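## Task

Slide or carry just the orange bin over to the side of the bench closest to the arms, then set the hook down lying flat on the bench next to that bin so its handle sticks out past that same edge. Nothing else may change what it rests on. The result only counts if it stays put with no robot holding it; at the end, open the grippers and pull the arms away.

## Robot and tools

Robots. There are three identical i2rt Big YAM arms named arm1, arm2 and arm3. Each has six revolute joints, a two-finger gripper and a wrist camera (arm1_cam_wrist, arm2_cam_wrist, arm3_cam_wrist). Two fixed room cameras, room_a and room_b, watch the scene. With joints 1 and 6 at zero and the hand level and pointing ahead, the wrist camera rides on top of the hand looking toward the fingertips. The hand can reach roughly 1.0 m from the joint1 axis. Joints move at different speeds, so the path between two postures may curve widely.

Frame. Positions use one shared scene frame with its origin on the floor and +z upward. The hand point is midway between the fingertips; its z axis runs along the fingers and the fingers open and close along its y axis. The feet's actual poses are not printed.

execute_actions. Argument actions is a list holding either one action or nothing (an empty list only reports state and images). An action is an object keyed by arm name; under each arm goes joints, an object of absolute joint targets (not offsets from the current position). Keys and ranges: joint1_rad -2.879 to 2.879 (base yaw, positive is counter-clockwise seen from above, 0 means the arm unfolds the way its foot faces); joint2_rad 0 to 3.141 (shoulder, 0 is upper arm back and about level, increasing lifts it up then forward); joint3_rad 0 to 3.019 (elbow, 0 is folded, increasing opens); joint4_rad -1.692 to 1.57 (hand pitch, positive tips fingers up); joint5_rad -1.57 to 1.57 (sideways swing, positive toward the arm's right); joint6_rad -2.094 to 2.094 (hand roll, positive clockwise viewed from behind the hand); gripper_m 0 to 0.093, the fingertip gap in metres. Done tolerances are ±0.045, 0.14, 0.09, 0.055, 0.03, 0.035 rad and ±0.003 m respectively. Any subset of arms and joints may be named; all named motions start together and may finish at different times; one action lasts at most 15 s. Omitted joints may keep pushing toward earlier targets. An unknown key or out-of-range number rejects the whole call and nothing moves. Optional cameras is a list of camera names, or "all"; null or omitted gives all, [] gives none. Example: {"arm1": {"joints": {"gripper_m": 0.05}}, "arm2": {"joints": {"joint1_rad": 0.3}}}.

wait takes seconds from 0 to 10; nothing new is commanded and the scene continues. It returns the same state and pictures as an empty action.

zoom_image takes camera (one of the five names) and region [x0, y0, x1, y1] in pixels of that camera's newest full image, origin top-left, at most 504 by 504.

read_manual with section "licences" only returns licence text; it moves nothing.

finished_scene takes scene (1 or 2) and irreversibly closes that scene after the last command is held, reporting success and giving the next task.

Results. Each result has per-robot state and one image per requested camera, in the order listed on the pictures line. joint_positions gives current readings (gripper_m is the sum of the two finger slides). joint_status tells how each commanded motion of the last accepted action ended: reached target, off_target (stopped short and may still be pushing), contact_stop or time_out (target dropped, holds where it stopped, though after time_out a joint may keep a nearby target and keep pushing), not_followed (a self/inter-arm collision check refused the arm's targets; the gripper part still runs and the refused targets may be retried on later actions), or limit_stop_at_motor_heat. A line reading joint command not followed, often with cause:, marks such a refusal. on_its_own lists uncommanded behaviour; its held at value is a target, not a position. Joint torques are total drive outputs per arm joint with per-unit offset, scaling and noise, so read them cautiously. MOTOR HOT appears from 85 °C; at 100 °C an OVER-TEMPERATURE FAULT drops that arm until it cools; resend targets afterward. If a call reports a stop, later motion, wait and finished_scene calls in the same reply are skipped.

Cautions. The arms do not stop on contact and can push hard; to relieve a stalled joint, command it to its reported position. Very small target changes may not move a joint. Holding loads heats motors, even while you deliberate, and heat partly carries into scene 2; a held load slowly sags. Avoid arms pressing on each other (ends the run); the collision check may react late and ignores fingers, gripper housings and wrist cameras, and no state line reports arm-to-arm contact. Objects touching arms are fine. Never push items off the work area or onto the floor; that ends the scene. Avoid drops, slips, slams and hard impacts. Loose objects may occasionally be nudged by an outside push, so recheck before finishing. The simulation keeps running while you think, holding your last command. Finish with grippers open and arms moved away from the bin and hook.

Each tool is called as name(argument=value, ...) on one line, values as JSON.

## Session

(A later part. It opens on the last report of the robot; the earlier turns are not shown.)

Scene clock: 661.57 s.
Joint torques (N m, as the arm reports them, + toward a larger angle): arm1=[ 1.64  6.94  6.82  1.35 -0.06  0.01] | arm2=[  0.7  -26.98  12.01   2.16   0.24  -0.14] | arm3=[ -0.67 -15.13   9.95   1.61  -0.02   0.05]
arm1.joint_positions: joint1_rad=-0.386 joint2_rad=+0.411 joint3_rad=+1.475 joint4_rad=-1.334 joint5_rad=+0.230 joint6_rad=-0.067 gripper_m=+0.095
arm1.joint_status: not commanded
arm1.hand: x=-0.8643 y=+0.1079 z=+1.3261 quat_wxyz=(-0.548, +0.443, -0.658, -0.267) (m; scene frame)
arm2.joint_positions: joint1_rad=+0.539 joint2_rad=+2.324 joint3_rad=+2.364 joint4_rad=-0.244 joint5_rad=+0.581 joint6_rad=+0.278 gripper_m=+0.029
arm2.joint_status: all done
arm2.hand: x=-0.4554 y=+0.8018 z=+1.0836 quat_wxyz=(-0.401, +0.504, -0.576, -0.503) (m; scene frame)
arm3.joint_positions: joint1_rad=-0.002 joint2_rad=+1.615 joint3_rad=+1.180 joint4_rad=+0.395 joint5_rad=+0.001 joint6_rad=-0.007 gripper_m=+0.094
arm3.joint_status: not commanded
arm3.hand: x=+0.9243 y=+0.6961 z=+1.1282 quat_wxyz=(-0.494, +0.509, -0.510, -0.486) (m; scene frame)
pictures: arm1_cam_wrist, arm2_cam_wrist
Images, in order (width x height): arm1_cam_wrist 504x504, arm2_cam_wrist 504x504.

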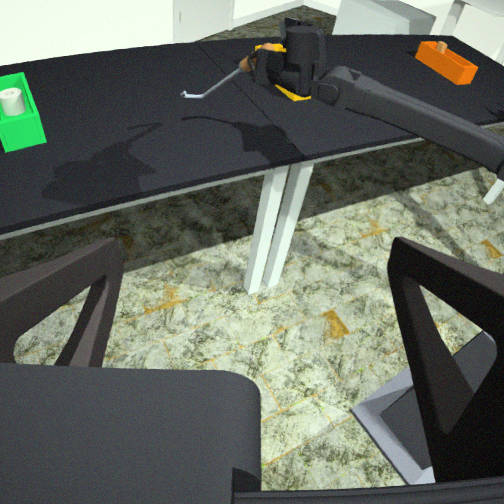

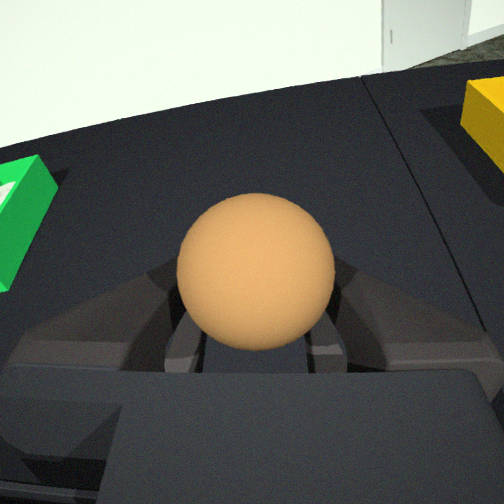

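execute_actions(actions=[], cameras=["arm1_cam_wrist", "arm2_cam_wrist", "room_a"])

Scene clock: 667.57 s.
Joint torques (N m, as the arm reports them, + toward a larger angle): arm1=[ 1.59  6.91  6.8   1.35 -0.05  0.  ] | arm2=[  0.65 -26.84  12.04   2.15   0.24  -0.14] | arm3=[ -0.74 -15.13   9.94   1.58  -0.02   0.05]
arm1.joint_positions: joint1_rad=-0.386 joint2_rad=+0.411 joint3_rad=+1.475 joint4_rad=-1.334 joint5_rad=+0.230 joint6_rad=-0.067 gripper_m=+0.095
arm1.joint_status: not commanded
arm1.hand: x=-0.8643 y=+0.1079 z=+1.3261 quat_wxyz=(-0.548, +0.443, -0.658, -0.267) (m; scene frame)
arm2.joint_positions: joint1_rad=+0.539 joint2_rad=+2.324 joint3_rad=+2.364 joint4_rad=-0.244 joint5_rad=+0.581 joint6_rad=+0.278 gripper_m=+0.029
arm2.joint_status: all done
arm2.hand: x=-0.4554 y=+0.8018 z=+1.0836 quat_wxyz=(-0.401, +0.504, -0.576, -0.503) (m; scene frame)
arm3.joint_positions: joint1_rad=-0.002 joint2_rad=+1.615 joint3_rad=+1.180 joint4_rad=+0.395 joint5_rad=+0.001 joint6_rad=-0.007 gripper_m=+0.094
arm3.joint_status: not commanded
arm3.hand: x=+0.9243 y=+0.6961 z=+1.1282 quat_wxyz=(-0.494, +0.509, -0.510, -0.486) (m; scene frame)
pictures: arm1_cam_wrist, arm2_cam_wrist, room_a
Images, in order (width x height): arm1_cam_wrist 504x504, arm2_cam_wrist 504x504, room_a 504x504.

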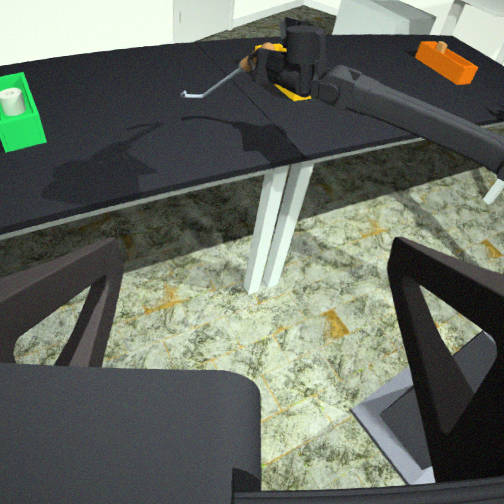

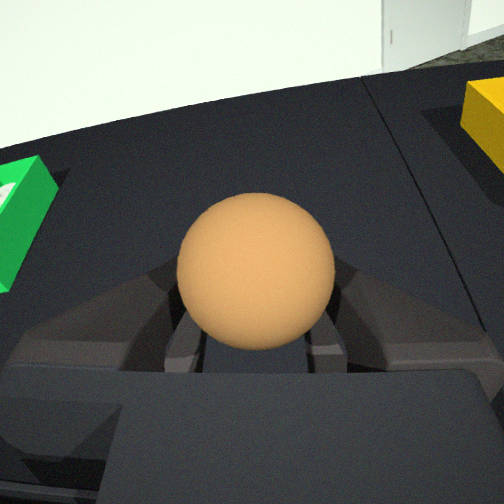

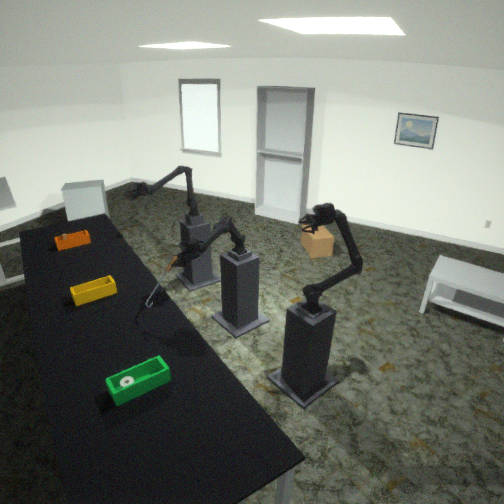

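zoom_image(camera="room_a", region=[110, 210, 270, 330])

zoom_image(camera="arm1_cam_wrist", region=[160, 10, 360, 160])

Region (110, 210, 270, 330) of room_a's 504x504 image, scaled by 3.150, with more detail than that image has; it fills the top 378 rows of this view, and the rest is white.

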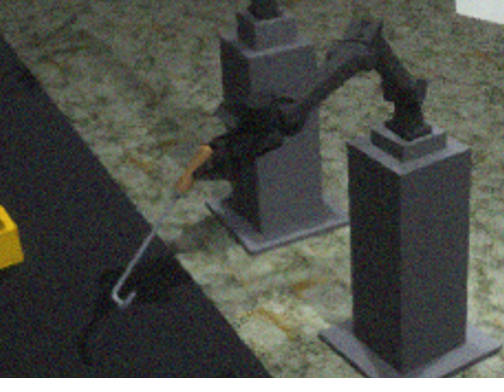

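Region (160, 10, 360, 160) of arm1_cam_wrist's 504x504 image, scaled by 2.520, with more detail than that image has; it fills the top 378 rows of this view, and the rest is white.

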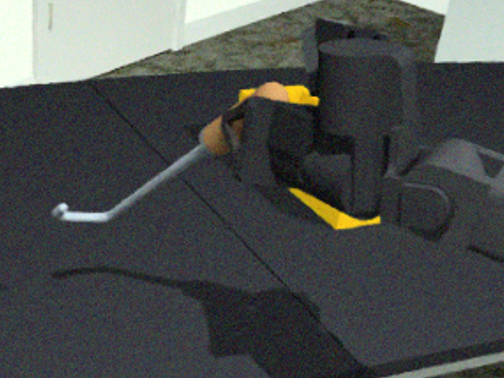

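execute_actions(actions=[{"arm2": {"joints": {"joint2_rad": 2.19, "joint4_rad": -0.38}}}], cameras=["arm1_cam_wrist", "arm2_cam_wrist"])

Scene clock: 788.83 s.
Joint torques (N m, as the arm reports them, + toward a larger angle): arm1=[ 1.56  7.1   6.8   1.36 -0.04  0.  ] | arm2=[  0.56 -29.39  12.02   1.91   0.3   -0.14] | arm3=[ -0.58 -15.13   9.95   1.61  -0.01   0.05]
arm1.joint_positions: joint1_rad=-0.386 joint2_rad=+0.411 joint3_rad=+1.475 joint4_rad=-1.334 joint5_rad=+0.230 joint6_rad=-0.067 gripper_m=+0.095
arm1.joint_status: not commanded
arm1.hand: x=-0.8643 y=+0.1079 z=+1.3261 quat_wxyz=(-0.548, +0.443, -0.658, -0.267) (m; scene frame)
arm2.joint_positions: joint1_rad=+0.539 joint2_rad=+2.255 joint3_rad=+2.364 joint4_rad=-0.387 joint5_rad=+0.580 joint6_rad=+0.278 gripper_m=+0.029
arm2.joint_status: all done
arm2.hand: x=-0.4420 y=+0.7839 z=+1.1141 quat_wxyz=(-0.398, +0.528, -0.581, -0.475) (m; scene frame)
arm3.joint_positions: joint1_rad=-0.002 joint2_rad=+1.615 joint3_rad=+1.180 joint4_rad=+0.395 joint5_rad=+0.001 joint6_rad=-0.007 gripper_m=+0.094
arm3.joint_status: not commanded
arm3.hand: x=+0.9243 y=+0.6961 z=+1.1282 quat_wxyz=(-0.494, +0.509, -0.510, -0.486) (m; scene frame)
pictures: arm1_cam_wrist, arm2_cam_wrist
Images, in order (width x height): arm1_cam_wrist 504x504, arm2_cam_wrist 504x504.

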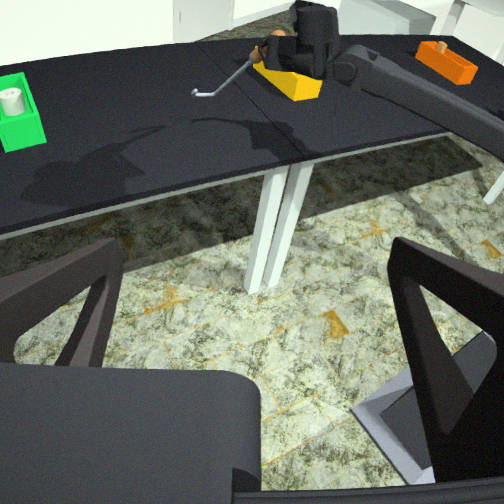

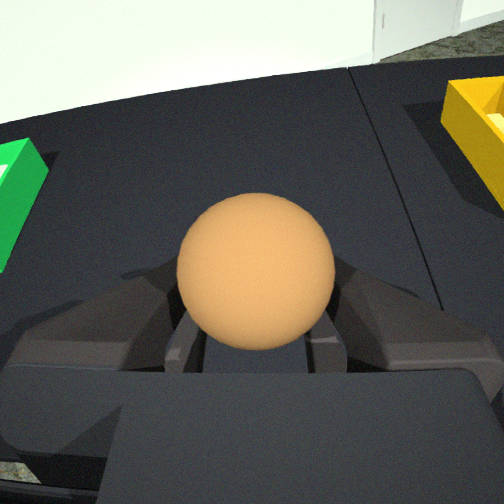

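execute_actions(actions=[{"arm2": {"joints": {"joint2_rad": 2.05, "joint4_rad": -0.49}}}], cameras=["arm2_cam_wrist"])

Scene clock: 796.60 s.
Joint torques (N m, as the arm reports them, + toward a larger angle): arm1=[ 1.38  6.8   6.77  1.34 -0.05 -0.01] | arm2=[  0.59 -23.79  11.77   2.05   0.29  -0.14] | arm3=[ -0.7  -15.12   9.94   1.63  -0.02   0.05]
arm1.joint_positions: joint1_rad=-0.386 joint2_rad=+0.411 joint3_rad=+1.475 joint4_rad=-1.334 joint5_rad=+0.230 joint6_rad=-0.067 gripper_m=+0.095
arm1.joint_status: not commanded
arm1.hand: x=-0.8643 y=+0.1079 z=+1.3261 quat_wxyz=(-0.548, +0.443, -0.658, -0.267) (m; scene frame)
arm2.joint_positions: joint1_rad=+0.539 joint2_rad=+2.076 joint3_rad=+2.364 joint4_rad=-0.501 joint5_rad=+0.580 joint6_rad=+0.278 gripper_m=+0.029
arm2.joint_status: all done
arm2.hand: x=-0.4052 y=+0.7365 z=+1.2428 quat_wxyz=(-0.401, +0.508, -0.576, -0.500) (m; scene frame)
arm3.joint_positions: joint1_rad=-0.002 joint2_rad=+1.615 joint3_rad=+1.180 joint4_rad=+0.395 joint5_rad=+0.001 joint6_rad=-0.007 gripper_m=+0.094
arm3.joint_status: not commanded
arm3.hand: x=+0.9243 y=+0.6961 z=+1.1282 quat_wxyz=(-0.494, +0.509, -0.510, -0.486) (m; scene frame)
pictures: arm2_cam_wrist
Images, in order (width x height): arm2_cam_wrist 504x504.

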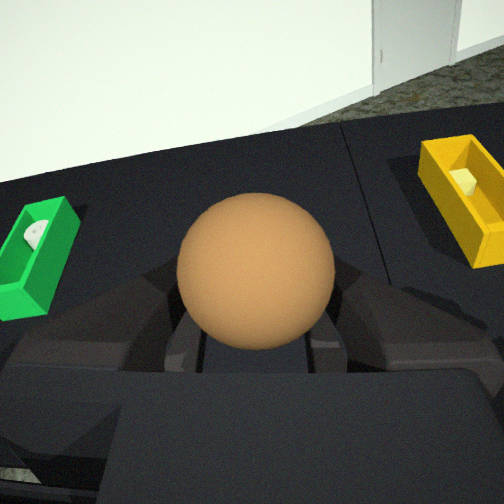

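execute_actions(actions=[{"arm2": {"joints": {"joint1_rad": -0.689, "joint4_rad": -0.56, "joint5_rad": -0.565, "joint6_rad": -0.165}}, "arm3": {"joints": {"joint1_rad": -0.25}}}])

Scene clock: 822.87 s.
Joint torques (N m, as the arm reports them, + toward a larger angle): arm1=[ 1.62  6.79  6.86  1.28 -0.03 -0.02] | arm2=[  0.27 -26.3   11.85   2.05  -0.11  -0.1 ] | arm3=[ -0.75 -15.07   9.93   1.6   -0.03   0.05]
arm1.joint_positions: joint1_rad=-0.386 joint2_rad=+0.411 joint3_rad=+1.475 joint4_rad=-1.334 joint5_rad=+0.230 joint6_rad=-0.067 gripper_m=+0.095
arm1.joint_status: not commanded
arm1.hand: x=-0.8643 y=+0.1079 z=+1.3261 quat_wxyz=(-0.548, +0.443, -0.658, -0.267) (m; scene frame)
arm2.joint_positions: joint1_rad=-0.691 joint2_rad=+2.101 joint3_rad=+2.364 joint4_rad=-0.568 joint5_rad=-0.560 joint6_rad=-0.164 gripper_m=+0.029
arm2.joint_status: all done
arm2.hand: x=+0.4200 y=+0.7554 z=+1.1967 quat_wxyz=(-0.430, +0.553, -0.568, -0.432) (m; scene frame)
arm3.joint_positions: joint1_rad=-0.251 joint2_rad=+1.615 joint3_rad=+1.180 joint4_rad=+0.395 joint5_rad=+0.001 joint6_rad=-0.007 gripper_m=+0.094
arm3.joint_status: all done
arm3.hand: x=+1.0962 y=+0.6732 z=+1.1283 quat_wxyz=(-0.551, +0.442, -0.569, -0.421) (m; scene frame)
pictures: arm1_cam_wrist, arm2_cam_wrist, arm3_cam_wrist, room_a, room_b
Images, in order (width x height): arm1_cam_wrist 504x504, arm2_cam_wrist 504x504, arm3_cam_wrist 504x504, room_a 504x504, room_b 504x504.

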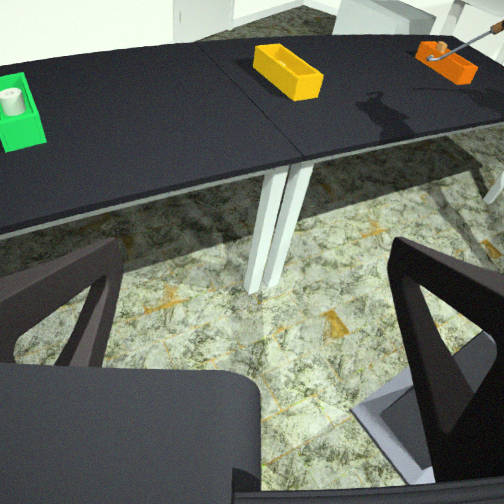

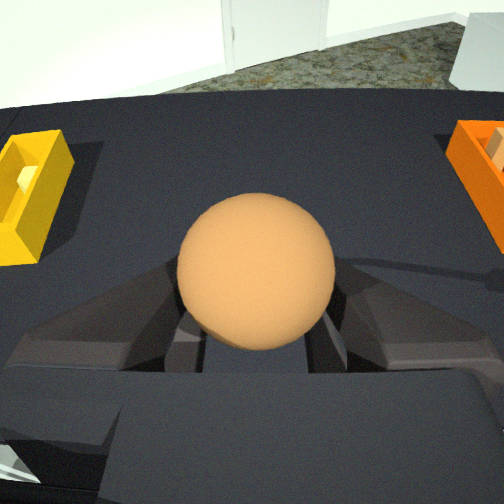

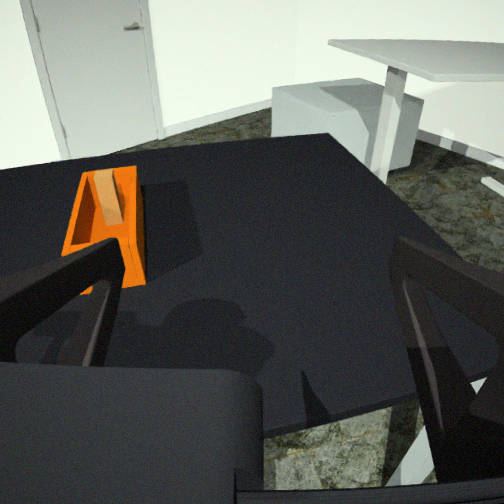

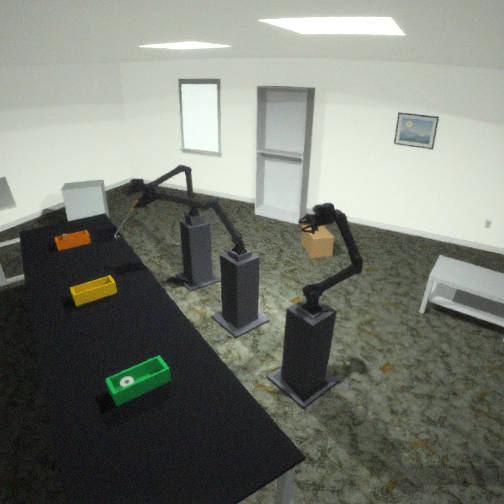

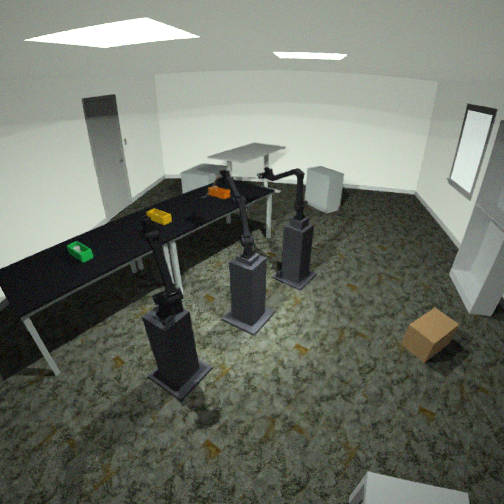

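execute_actions(actions=[{"arm2": {"joints": {"joint1_rad": -0.680, "joint2_rad": 2.22, "joint4_rad": -0.47}}, "arm3": {"joints": {"joint1_rad": 0.1, "joint5_rad": -0.8}}}], cameras=["arm2_cam_wrist", "arm3_cam_wrist"])

Scene clock: 862.83 s.
Joint torques (N m, as the arm reports them, + toward a larger angle): arm1=[ 1.68  6.82  6.86  1.37 -0.05 -0.02] | arm2=[  1.04 -28.9   12.04   3.23  -0.21  -0.11] | arm3=[ -1.68 -14.99   9.81   1.39  -0.12   0.05]
arm1.joint_positions: joint1_rad=-0.386 joint2_rad=+0.411 joint3_rad=+1.475 joint4_rad=-1.334 joint5_rad=+0.230 joint6_rad=-0.067 gripper_m=+0.095
arm1.joint_status: not commanded
arm1.hand: x=-0.8643 y=+0.1079 z=+1.3261 quat_wxyz=(-0.548, +0.443, -0.658, -0.267) (m; scene frame)
arm2.joint_positions: joint1_rad=-0.691 joint2_rad=+2.277 joint3_rad=+2.364 joint4_rad=-0.513 joint5_rad=-0.558 joint6_rad=-0.164 gripper_m=+0.029
arm2.joint_status: all done
arm2.hand: x=+0.4459 y=+0.7959 z=+1.0574 quat_wxyz=(-0.383, +0.559, -0.603, -0.421) (m; scene frame)
arm3.joint_positions: joint1_rad=+0.100 joint2_rad=+1.615 joint3_rad=+1.180 joint4_rad=+0.395 joint5_rad=-0.797 joint6_rad=-0.007 gripper_m=+0.094
arm3.joint_status: all done
arm3.hand: x=+0.7351 y=+0.6298 z=+1.1299 quat_wxyz=(-0.225, +0.674, -0.245, -0.660) (m; scene frame)
pictures: arm2_cam_wrist, arm3_cam_wrist
Images, in order (width x height): arm2_cam_wrist 504x504, arm3_cam_wrist 504x504.

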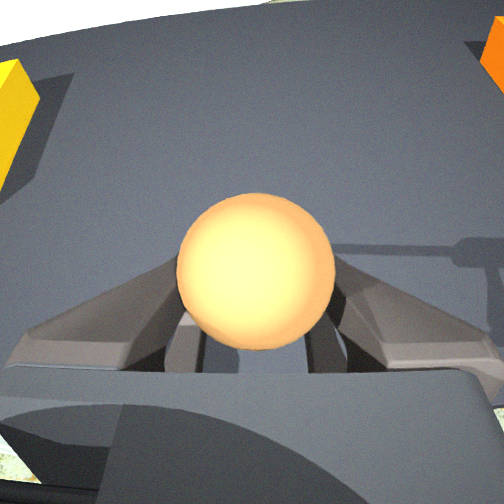

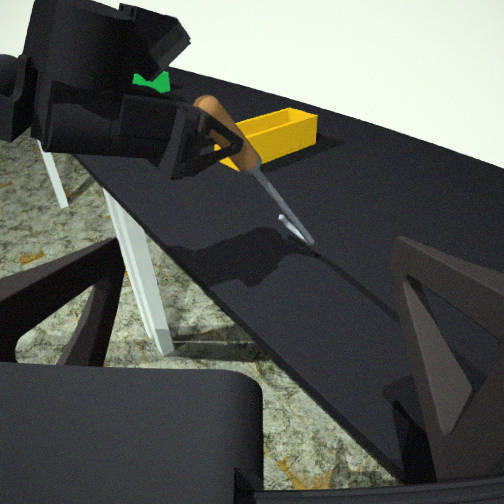

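execute_actions(actions=[{"arm2": {"joints": {"joint4_rad": -0.315}}}], cameras=["arm2_cam_wrist", "arm3_cam_wrist"])

Scene clock: 883.00 s.
Joint torques (N m, as the arm reports them, + toward a larger angle): arm1=[ 1.42  7.14  6.75  1.37 -0.05 -0.01] | arm2=[  0.99 -29.1   12.03   3.63  -0.17  -0.11] | arm3=[ -0.93 -14.91   9.8    1.42  -0.13   0.05]
arm1.joint_positions: joint1_rad=-0.386 joint2_rad=+0.411 joint3_rad=+1.475 joint4_rad=-1.334 joint5_rad=+0.230 joint6_rad=-0.067 gripper_m=+0.095
arm1.joint_status: not commanded
arm1.hand: x=-0.8643 y=+0.1079 z=+1.3261 quat_wxyz=(-0.548, +0.443, -0.658, -0.267) (m; scene frame)
arm2.joint_positions: joint1_rad=-0.691 joint2_rad=+2.277 joint3_rad=+2.364 joint4_rad=-0.370 joint5_rad=-0.558 joint6_rad=-0.164 gripper_m=+0.029
arm2.joint_status: all done
arm2.hand: x=+0.4524 y=+0.8050 z=+1.0867 quat_wxyz=(-0.439, +0.552, -0.561, -0.433) (m; scene frame)
arm3.joint_positions: joint1_rad=+0.100 joint2_rad=+1.615 joint3_rad=+1.180 joint4_rad=+0.395 joint5_rad=-0.797 joint6_rad=-0.007 gripper_m=+0.094
arm3.joint_status: not commanded
arm3.hand: x=+0.7351 y=+0.6298 z=+1.1299 quat_wxyz=(-0.225, +0.674, -0.245, -0.660) (m; scene frame)
pictures: arm2_cam_wrist, arm3_cam_wrist
Images, in order (width x height): arm2_cam_wrist 504x504, arm3_cam_wrist 504x504.

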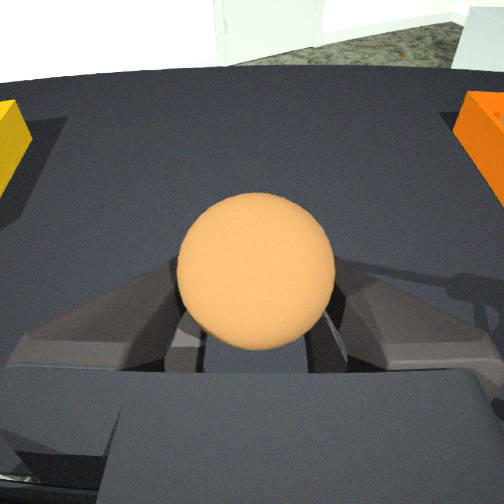

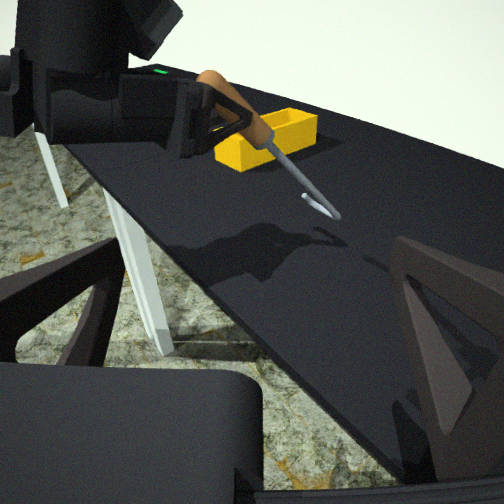

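execute_actions(actions=[{"arm2": {"joints": {"joint3_rad": 2.28, "joint4_rad": -0.20}}}], cameras=["arm2_cam_wrist", "arm3_cam_wrist"])

Scene clock: 983.80 s.
Joint torques (N m, as the arm reports them, + toward a larger angle): arm1=[ 1.68  7.03  6.85  1.41 -0.05  0.01] | arm2=[  0.9  -29.16  11.28   3.58  -0.13  -0.1 ] | arm3=[ -0.82 -14.98   9.77   1.41  -0.13   0.05]
arm1.joint_positions: joint1_rad=-0.386 joint2_rad=+0.411 joint3_rad=+1.475 joint4_rad=-1.334 joint5_rad=+0.230 joint6_rad=-0.067 gripper_m=+0.095
arm1.joint_status: not commanded
arm1.hand: x=-0.8643 y=+0.1079 z=+1.3261 quat_wxyz=(-0.548, +0.443, -0.658, -0.267) (m; scene frame)
arm2.joint_positions: joint1_rad=-0.691 joint2_rad=+2.273 joint3_rad=+2.254 joint4_rad=-0.254 joint5_rad=-0.560 joint6_rad=-0.164 gripper_m=+0.029
arm2.joint_status: all done
arm2.hand: x=+0.4523 y=+0.8057 z=+1.0496 quat_wxyz=(-0.443, +0.551, -0.558, -0.434) (m; scene frame)
arm3.joint_positions: joint1_rad=+0.100 joint2_rad=+1.615 joint3_rad=+1.180 joint4_rad=+0.395 joint5_rad=-0.797 joint6_rad=-0.007 gripper_m=+0.094
arm3.joint_status: not commanded
arm3.hand: x=+0.7351 y=+0.6298 z=+1.1299 quat_wxyz=(-0.225, +0.674, -0.245, -0.660) (m; scene frame)
pictures: arm2_cam_wrist, arm3_cam_wrist
Images, in order (width x height): arm2_cam_wrist 504x504, arm3_cam_wrist 504x504.

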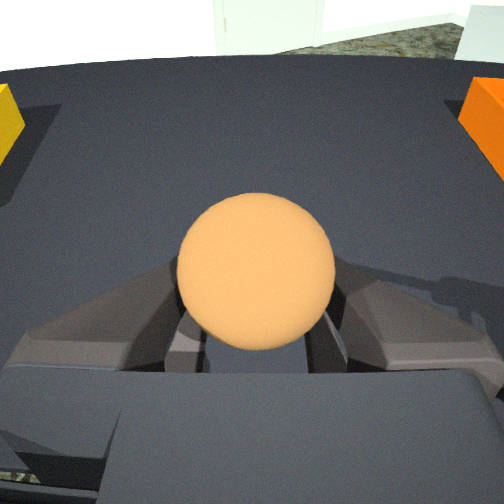

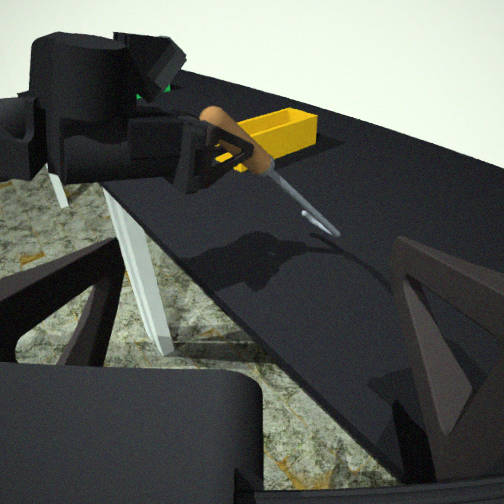

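execute_actions(actions=[])

Scene clock: 1020.50 s.
Joint torques (N m, as the arm reports them, + toward a larger angle): arm1=[ 1.48  6.79  6.79  1.32 -0.07  0.  ] | arm2=[  0.97 -28.66  11.29   3.6   -0.12  -0.1 ] | arm3=[ -0.96 -14.96   9.81   1.44  -0.12   0.05]
arm1.joint_positions: joint1_rad=-0.386 joint2_rad=+0.411 joint3_rad=+1.475 joint4_rad=-1.334 joint5_rad=+0.230 joint6_rad=-0.067 gripper_m=+0.095
arm1.joint_status: not commanded
arm1.hand: x=-0.8643 y=+0.1079 z=+1.3261 quat_wxyz=(-0.548, +0.443, -0.658, -0.267) (m; scene frame)
arm2.joint_positions: joint1_rad=-0.691 joint2_rad=+2.273 joint3_rad=+2.254 joint4_rad=-0.254 joint5_rad=-0.560 joint6_rad=-0.164 gripper_m=+0.029
arm2.joint_status: all done
arm2.hand: x=+0.4523 y=+0.8057 z=+1.0496 quat_wxyz=(-0.443, +0.551, -0.558, -0.434) (m; scene frame)
arm3.joint_positions: joint1_rad=+0.100 joint2_rad=+1.615 joint3_rad=+1.180 joint4_rad=+0.395 joint5_rad=-0.797 joint6_rad=-0.007 gripper_m=+0.094
arm3.joint_status: not commanded
arm3.hand: x=+0.7351 y=+0.6298 z=+1.1299 quat_wxyz=(-0.225, +0.674, -0.245, -0.660) (m; scene frame)
pictures: arm1_cam_wrist, arm2_cam_wrist, arm3_cam_wrist, room_a, room_b
Images, in order (width x height): arm1_cam_wrist 504x504, arm2_cam_wrist 504x504, arm3_cam_wrist 504x504, room_a 504x504, room_b 504x504.

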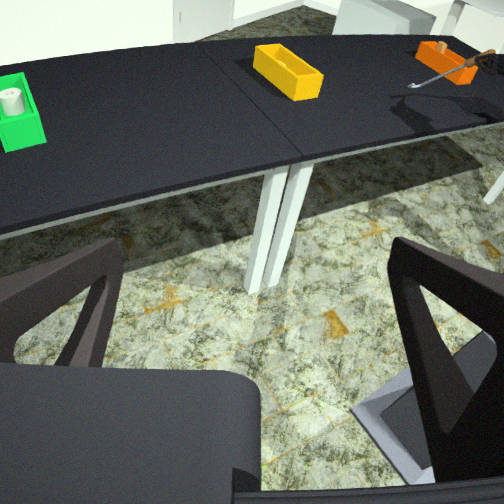

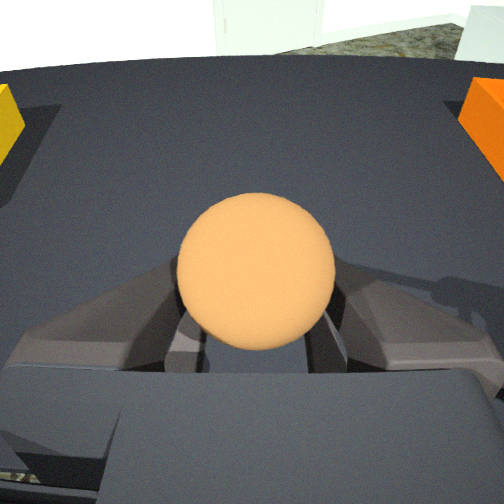

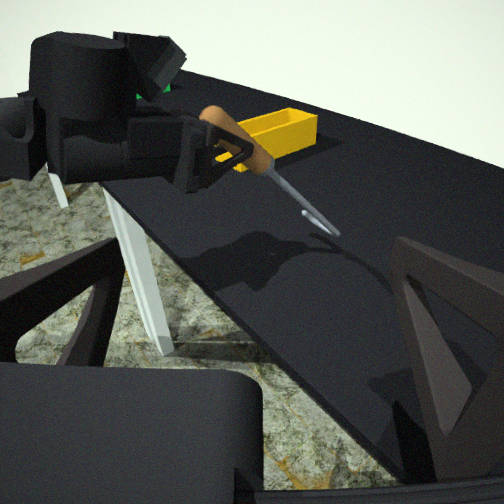

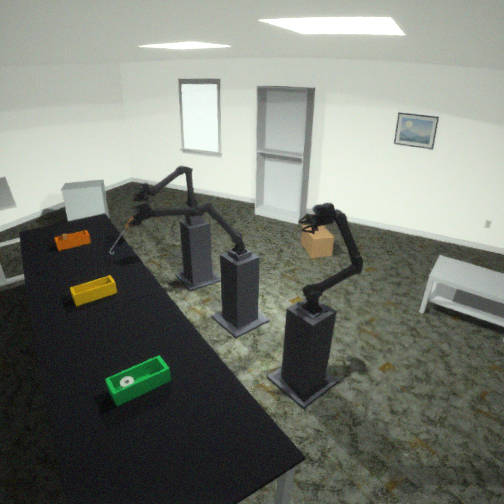

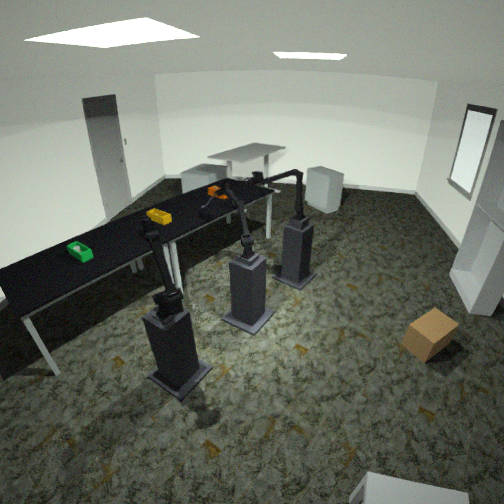

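zoom_image(camera="arm3_cam_wrist", region=[150, 80, 450, 330])

zoom_image(camera="room_a", region=[40, 150, 240, 310])

Region (150, 80, 450, 330) of arm3_cam_wrist's 504x504 image, scaled by 1.680, with more detail than that image has.

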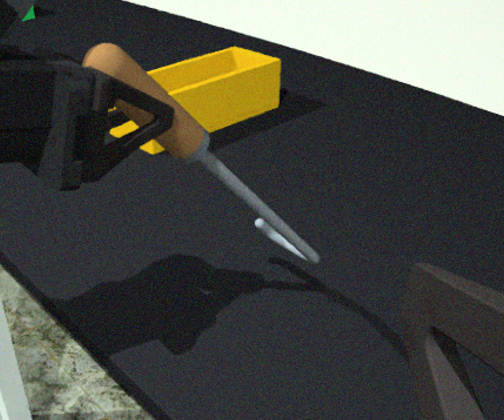

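Region (40, 150, 240, 310) of room_a's 504x504 image, scaled by 2.520, with more detail than that image has; it fills the top 403 rows of this view, and the rest is white.

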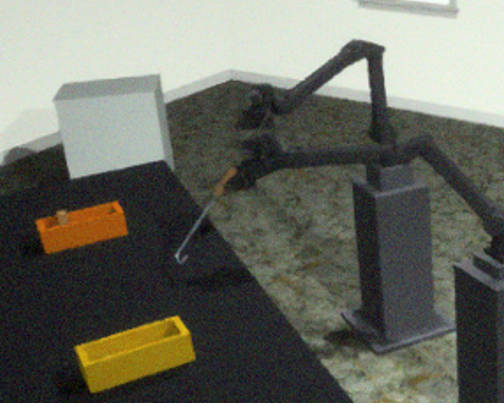

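execute_actions(actions=[{"arm2": {"joints": {"joint1_rad": -0.705, "joint3_rad": 2.156, "joint4_rad": -0.051, "joint5_rad": -0.592, "joint6_rad": -0.135}}}], cameras=["arm3_cam_wrist", "arm2_cam_wrist"])

Scene clock: 1141.50 s.
Joint torques (N m, as the arm reports them, + toward a larger angle): arm1=[ 1.7   6.76  6.78  1.35 -0.06  0.  ] | arm2=[ -0.63 -28.39  11.23   3.59  -0.1    0.06] | arm3=[ -0.86 -14.95   9.81   1.38  -0.13   0.05]
arm1.joint_positions: joint1_rad=-0.386 joint2_rad=+0.411 joint3_rad=+1.475 joint4_rad=-1.334 joint5_rad=+0.230 joint6_rad=-0.067 gripper_m=+0.095
arm1.joint_status: not commanded
arm1.hand: x=-0.8643 y=+0.1079 z=+1.3261 quat_wxyz=(-0.548, +0.443, -0.658, -0.267) (m; scene frame)
arm2.joint_positions: joint1_rad=-0.695 joint2_rad=+2.270 joint3_rad=+2.130 joint4_rad=-0.105 joint5_rad=-0.587 joint6_rad=-0.150 gripper_m=+0.029
arm2.joint_status: all done
arm2.hand: x=+0.4486 y=+0.8019 z=+1.0105 quat_wxyz=(-0.444, +0.550, -0.548, -0.447) (m; scene frame)
arm3.joint_positions: joint1_rad=+0.100 joint2_rad=+1.615 joint3_rad=+1.180 joint4_rad=+0.395 joint5_rad=-0.797 joint6_rad=-0.007 gripper_m=+0.094
arm3.joint_status: not commanded
arm3.hand: x=+0.7351 y=+0.6298 z=+1.1299 quat_wxyz=(-0.225, +0.674, -0.245, -0.660) (m; scene frame)
pictures: arm2_cam_wrist, arm3_cam_wrist
Images, in order (width x height): arm2_cam_wrist 504x504, arm3_cam_wrist 504x504.

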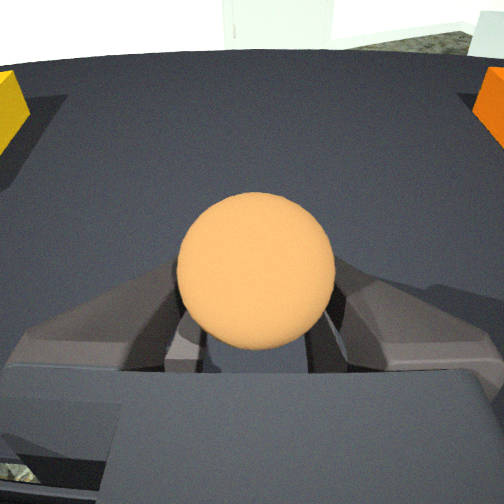

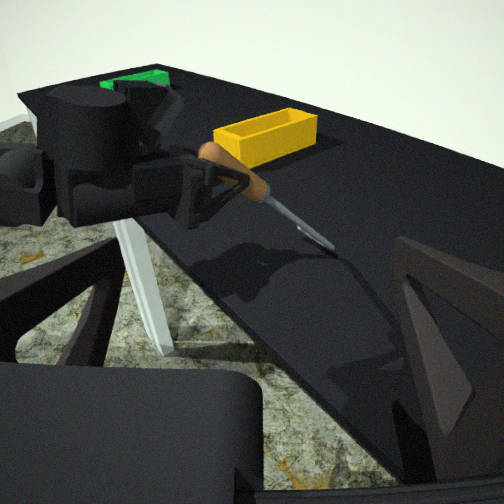

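zoom_image(camera="arm3_cam_wrist", region=[250, 180, 400, 300])

Region (250, 180, 400, 300) of arm3_cam_wrist's 504x504 image, scaled by 3.360, with more detail than that image has; it fills the top 403 rows of this view, and the rest is white.

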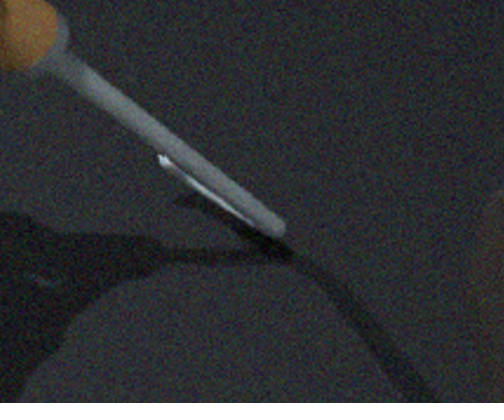

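execute_actions(actions=[{"arm2": {"joints": {"joint1_rad": -0.721, "joint2_rad": 2.195, "joint3_rad": 2.010, "joint4_rad": 0.187, "joint5_rad": -0.614, "joint6_rad": -0.065}}}], cameras=["arm3_cam_wrist", "arm2_cam_wrist"])

Scene clock: 1175.60 s.
Joint torques (N m, as the arm reports them, + toward a larger angle): arm1=[ 1.6   6.89  6.79  1.35 -0.04  0.  ] | arm2=[ -0.17 -29.09  11.     3.61  -0.05   0.05] | arm3=[ -0.91 -14.97   9.79   1.42  -0.13   0.05]
arm1.joint_positions: joint1_rad=-0.386 joint2_rad=+0.411 joint3_rad=+1.475 joint4_rad=-1.334 joint5_rad=+0.230 joint6_rad=-0.067 gripper_m=+0.095
arm1.joint_status: not commanded
arm1.hand: x=-0.8643 y=+0.1079 z=+1.3261 quat_wxyz=(-0.548, +0.443, -0.658, -0.267) (m; scene frame)
arm2.joint_positions: joint1_rad=-0.716 joint2_rad=+2.256 joint3_rad=+1.985 joint4_rad=+0.133 joint5_rad=-0.609 joint6_rad=-0.081 gripper_m=+0.029
arm2.joint_status: all done
arm2.hand: x=+0.4562 y=+0.7850 z=+0.9891 quat_wxyz=(-0.469, +0.524, -0.532, -0.472) (m; scene frame)
arm3.joint_positions: joint1_rad=+0.100 joint2_rad=+1.615 joint3_rad=+1.180 joint4_rad=+0.395 joint5_rad=-0.797 joint6_rad=-0.007 gripper_m=+0.094
arm3.joint_status: not commanded
arm3.hand: x=+0.7351 y=+0.6298 z=+1.1299 quat_wxyz=(-0.225, +0.674, -0.245, -0.660) (m; scene frame)
pictures: arm2_cam_wrist, arm3_cam_wrist
Images, in order (width x height): arm2_cam_wrist 504x504, arm3_cam_wrist 504x504.

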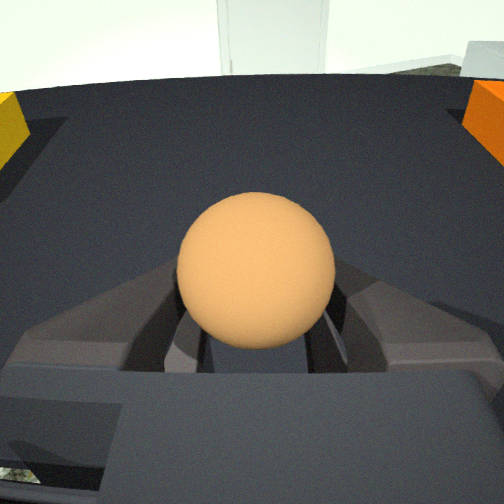

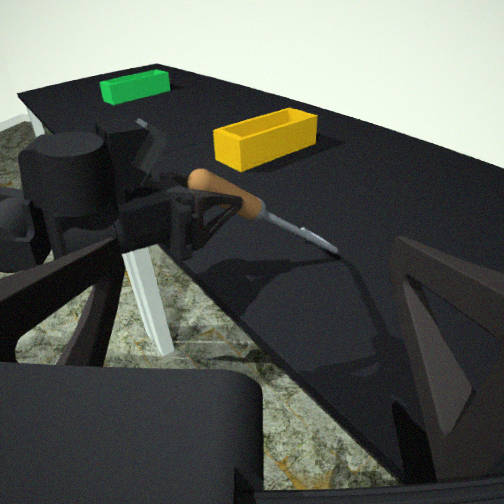

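execute_actions(actions=[{"arm2": {"joints": {"joint1_rad": -0.734, "joint2_rad": 2.186, "joint3_rad": 1.863, "joint4_rad": 0.425, "joint5_rad": -0.637, "joint6_rad": -0.006}}}], cameras=["arm3_cam_wrist", "arm2_cam_wrist"])

Scene clock: 1182.77 s.
Joint torques (N m, as the arm reports them, + toward a larger angle): arm1=[ 1.55  7.09  6.85  1.42 -0.06 -0.01] | arm2=[ -0.55 -27.73  10.51   3.61   0.02   0.04] | arm3=[ -0.88 -14.95   9.81   1.41  -0.13   0.05]
arm1.joint_positions: joint1_rad=-0.386 joint2_rad=+0.411 joint3_rad=+1.475 joint4_rad=-1.334 joint5_rad=+0.230 joint6_rad=-0.067 gripper_m=+0.095
arm1.joint_status: not commanded
arm1.hand: x=-0.8643 y=+0.1079 z=+1.3261 quat_wxyz=(-0.548, +0.443, -0.658, -0.267) (m; scene frame)
arm2.joint_positions: joint1_rad=-0.725 joint2_rad=+2.245 joint3_rad=+1.838 joint4_rad=+0.371 joint5_rad=-0.634 joint6_rad=-0.022 gripper_m=+0.029
arm2.joint_status: all done
arm2.hand: x=+0.4478 y=+0.7663 z=+0.9646 quat_wxyz=(-0.487, +0.506, -0.510, -0.496) (m; scene frame)
arm3.joint_positions: joint1_rad=+0.100 joint2_rad=+1.615 joint3_rad=+1.180 joint4_rad=+0.395 joint5_rad=-0.797 joint6_rad=-0.007 gripper_m=+0.094
arm3.joint_status: not commanded
arm3.hand: x=+0.7351 y=+0.6298 z=+1.1299 quat_wxyz=(-0.225, +0.674, -0.245, -0.660) (m; scene frame)
pictures: arm2_cam_wrist, arm3_cam_wrist
Images, in order (width x height): arm2_cam_wrist 504x504, arm3_cam_wrist 504x504.

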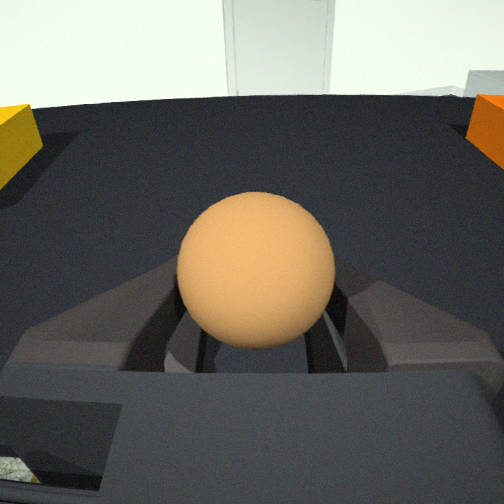

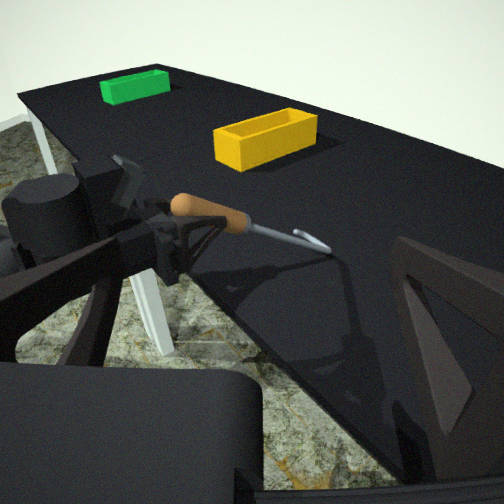

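execute_actions(actions=[{"arm2": {"joints": {"joint2_rad": 2.345, "joint3_rad": 1.895, "joint4_rad": 0.707, "joint5_rad": -0.614, "joint6_rad": 0.094}}}], cameras=["arm3_cam_wrist", "arm2_cam_wrist"])

Scene clock: 1204.77 s.
Joint torques (N m, as the arm reports them, + toward a larger angle): arm1=[ 1.34  6.79  6.8   1.31 -0.06  0.  ] | arm2=[ -0.38 -26.82  12.53   3.45   0.21   0.05] | arm3=[ -0.86 -14.89   9.77   1.41  -0.12   0.06]
arm1.joint_positions: joint1_rad=-0.386 joint2_rad=+0.411 joint3_rad=+1.475 joint4_rad=-1.334 joint5_rad=+0.230 joint6_rad=-0.067 gripper_m=+0.095
arm1.joint_status: not commanded
arm1.hand: x=-0.8643 y=+0.1079 z=+1.3261 quat_wxyz=(-0.548, +0.443, -0.658, -0.267) (m; scene frame)
arm2.joint_positions: joint1_rad=-0.726 joint2_rad=+2.378 joint3_rad=+1.838 joint4_rad=+0.656 joint5_rad=-0.615 joint6_rad=+0.080 gripper_m=+0.029
arm2.joint_status: all done
arm2.hand: x=+0.4555 y=+0.7708 z=+0.9119 quat_wxyz=(-0.519, +0.467, -0.486, -0.525) (m; scene frame)
arm3.joint_positions: joint1_rad=+0.100 joint2_rad=+1.615 joint3_rad=+1.180 joint4_rad=+0.395 joint5_rad=-0.797 joint6_rad=-0.007 gripper_m=+0.094
arm3.joint_status: not commanded
arm3.hand: x=+0.7351 y=+0.6298 z=+1.1299 quat_wxyz=(-0.225, +0.674, -0.245, -0.660) (m; scene frame)
pictures: arm2_cam_wrist, arm3_cam_wrist
Images, in order (width x height): arm2_cam_wrist 504x504, arm3_cam_wrist 504x504.

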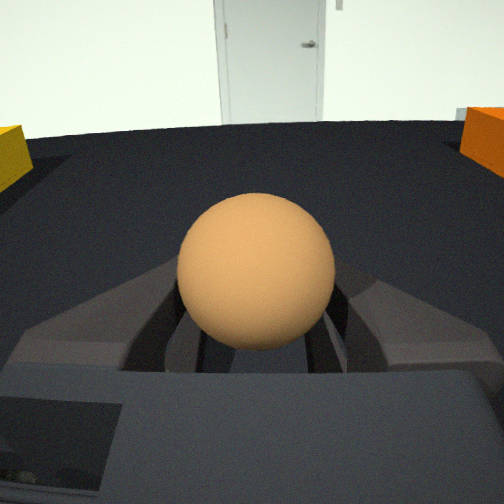

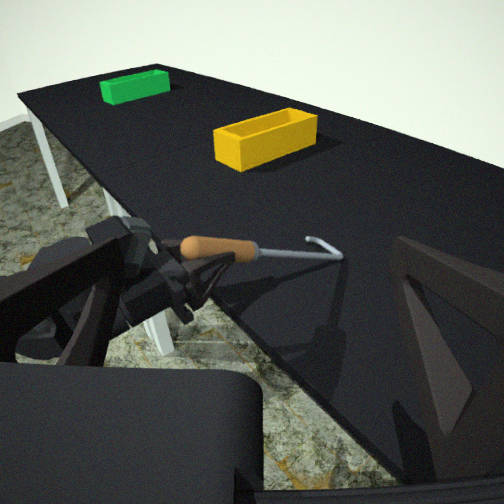

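execute_actions(actions=[{"arm2": {"joints": {"joint1_rad": -0.712, "joint2_rad": 2.505, "joint3_rad": 1.95, "joint4_rad": 1.006, "joint5_rad": -0.600, "joint6_rad": 0.191}}}], cameras=["arm3_cam_wrist", "arm2_cam_wrist"])

Scene clock: 1240.23 s.
Joint torques (N m, as the arm reports them, + toward a larger angle): arm1=[ 1.51  7.03  6.78  1.33 -0.05 -0.01] | arm2=[  0.95 -26.22  12.48   3.23   0.28   0.05] | arm3=[ -0.93 -14.89   9.82   1.42  -0.13   0.05]
arm1.joint_positions: joint1_rad=-0.386 joint2_rad=+0.411 joint3_rad=+1.475 joint4_rad=-1.334 joint5_rad=+0.230 joint6_rad=-0.067 gripper_m=+0.095
arm1.joint_status: not commanded
arm1.hand: x=-0.8643 y=+0.1079 z=+1.3261 quat_wxyz=(-0.548, +0.443, -0.658, -0.267) (m; scene frame)
arm2.joint_positions: joint1_rad=-0.723 joint2_rad=+2.531 joint3_rad=+1.884 joint4_rad=+0.957 joint5_rad=-0.602 joint6_rad=+0.177 gripper_m=+0.029
arm2.joint_status: all done
arm2.hand: x=+0.4527 y=+0.7697 z=+0.8674 quat_wxyz=(-0.557, +0.430, -0.437, -0.560) (m; scene frame)
arm3.joint_positions: joint1_rad=+0.100 joint2_rad=+1.615 joint3_rad=+1.180 joint4_rad=+0.395 joint5_rad=-0.797 joint6_rad=-0.007 gripper_m=+0.094
arm3.joint_status: not commanded
arm3.hand: x=+0.7351 y=+0.6298 z=+1.1299 quat_wxyz=(-0.225, +0.674, -0.245, -0.660) (m; scene frame)
pictures: arm2_cam_wrist, arm3_cam_wrist
Images, in order (width x height): arm2_cam_wrist 504x504, arm3_cam_wrist 504x504.

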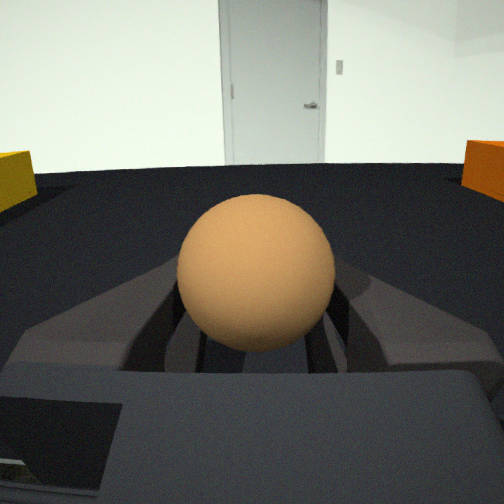

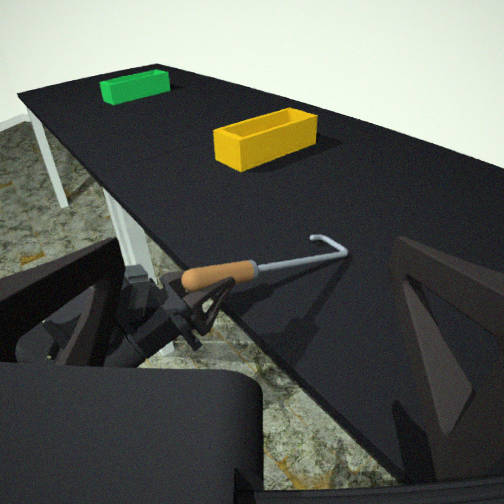

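zoom_image(camera="arm3_cam_wrist", region=[140, 210, 380, 370])

Region (140, 210, 380, 370) of arm3_cam_wrist's 504x504 image, scaled by 2.100, with more detail than that image has.

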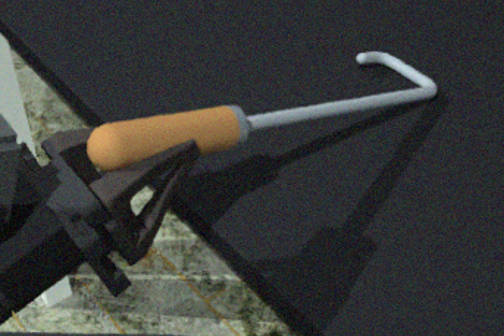

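execute_actions(actions=[{"arm2": {"joints": {"joint1_rad": -0.704, "joint2_rad": 2.668, "joint3_rad": 2.075, "joint4_rad": 1.203, "joint5_rad": -0.566, "joint6_rad": 0.276}}}], cameras=["arm3_cam_wrist", "arm2_cam_wrist"])

Scene clock: 1284.53 s.
Joint torques (N m, as the arm reports them, + toward a larger angle): arm1=[ 1.48  7.03  6.81  1.33 -0.04  0.  ] | arm2=[  0.95 -26.35  12.43   3.03   0.42   0.05] | arm3=[ -0.91 -14.88   9.79   1.44  -0.13   0.04]
arm1.joint_positions: joint1_rad=-0.386 joint2_rad=+0.411 joint3_rad=+1.475 joint4_rad=-1.334 joint5_rad=+0.230 joint6_rad=-0.067 gripper_m=+0.095
arm1.joint_status: not commanded
arm1.hand: x=-0.8643 y=+0.1079 z=+1.3261 quat_wxyz=(-0.548, +0.443, -0.658, -0.267) (m; scene frame)
arm2.joint_positions: joint1_rad=-0.714 joint2_rad=+2.692 joint3_rad=+2.006 joint4_rad=+1.157 joint5_rad=-0.571 joint6_rad=+0.261 gripper_m=+0.029
arm2.joint_status: all done
arm2.hand: x=+0.4501 y=+0.7722 z=+0.8310 quat_wxyz=(-0.585, +0.393, -0.396, -0.589) (m; scene frame)
arm3.joint_positions: joint1_rad=+0.100 joint2_rad=+1.615 joint3_rad=+1.180 joint4_rad=+0.395 joint5_rad=-0.797 joint6_rad=-0.007 gripper_m=+0.094
arm3.joint_status: not commanded
arm3.hand: x=+0.7351 y=+0.6298 z=+1.1299 quat_wxyz=(-0.225, +0.674, -0.245, -0.660) (m; scene frame)
pictures: arm2_cam_wrist, arm3_cam_wrist
Images, in order (width x height): arm2_cam_wrist 504x504, arm3_cam_wrist 504x504.

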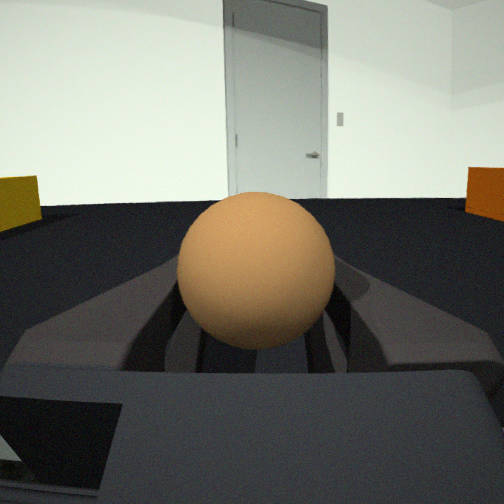

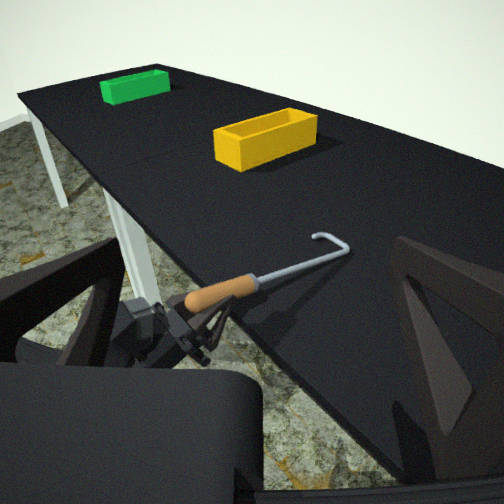

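execute_actions(actions=[{"arm2": {"joints": {"joint1_rad": -0.700, "joint2_rad": 2.812, "joint3_rad": 2.219, "joint4_rad": 1.314, "joint5_rad": -0.528, "joint6_rad": 0.335}}}], cameras=["arm3_cam_wrist", "arm2_cam_wrist"])

Scene clock: 1305.20 s.
Joint torques (N m, as the arm reports them, + toward a larger angle): arm1=[ 1.6   7.28  6.75  1.34 -0.05  0.  ] | arm2=[  1.08 -26.59  12.57   2.87   0.48   0.05] | arm3=[ -0.91 -14.85   9.78   1.42  -0.13   0.05]
arm1.joint_positions: joint1_rad=-0.386 joint2_rad=+0.411 joint3_rad=+1.475 joint4_rad=-1.334 joint5_rad=+0.230 joint6_rad=-0.067 gripper_m=+0.095
arm1.joint_status: not commanded
arm1.hand: x=-0.8643 y=+0.1079 z=+1.3261 quat_wxyz=(-0.548, +0.443, -0.658, -0.267) (m; scene frame)
arm2.joint_positions: joint1_rad=-0.711 joint2_rad=+2.831 joint3_rad=+2.147 joint4_rad=+1.269 joint5_rad=-0.534 joint6_rad=+0.320 gripper_m=+0.029
arm2.joint_status: all done
arm2.hand: x=+0.4525 y=+0.7714 z=+0.8024 quat_wxyz=(-0.605, +0.361, -0.366, -0.608) (m; scene frame)
arm3.joint_positions: joint1_rad=+0.100 joint2_rad=+1.615 joint3_rad=+1.180 joint4_rad=+0.395 joint5_rad=-0.797 joint6_rad=-0.007 gripper_m=+0.094
arm3.joint_status: not commanded
arm3.hand: x=+0.7351 y=+0.6298 z=+1.1299 quat_wxyz=(-0.225, +0.674, -0.245, -0.660) (m; scene frame)
pictures: arm2_cam_wrist, arm3_cam_wrist
Images, in order (width x height): arm2_cam_wrist 504x504, arm3_cam_wrist 504x504.

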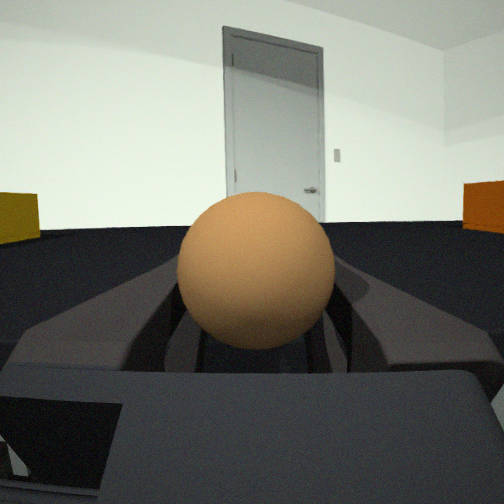

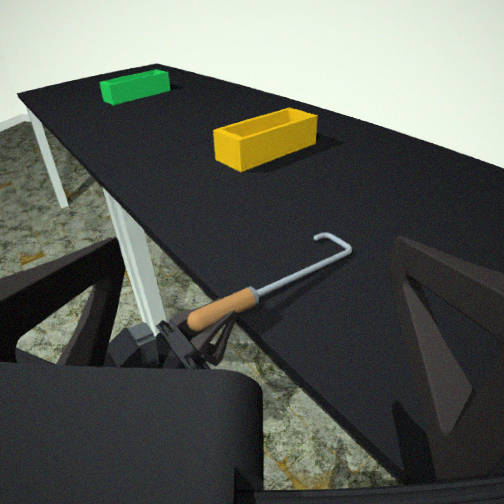

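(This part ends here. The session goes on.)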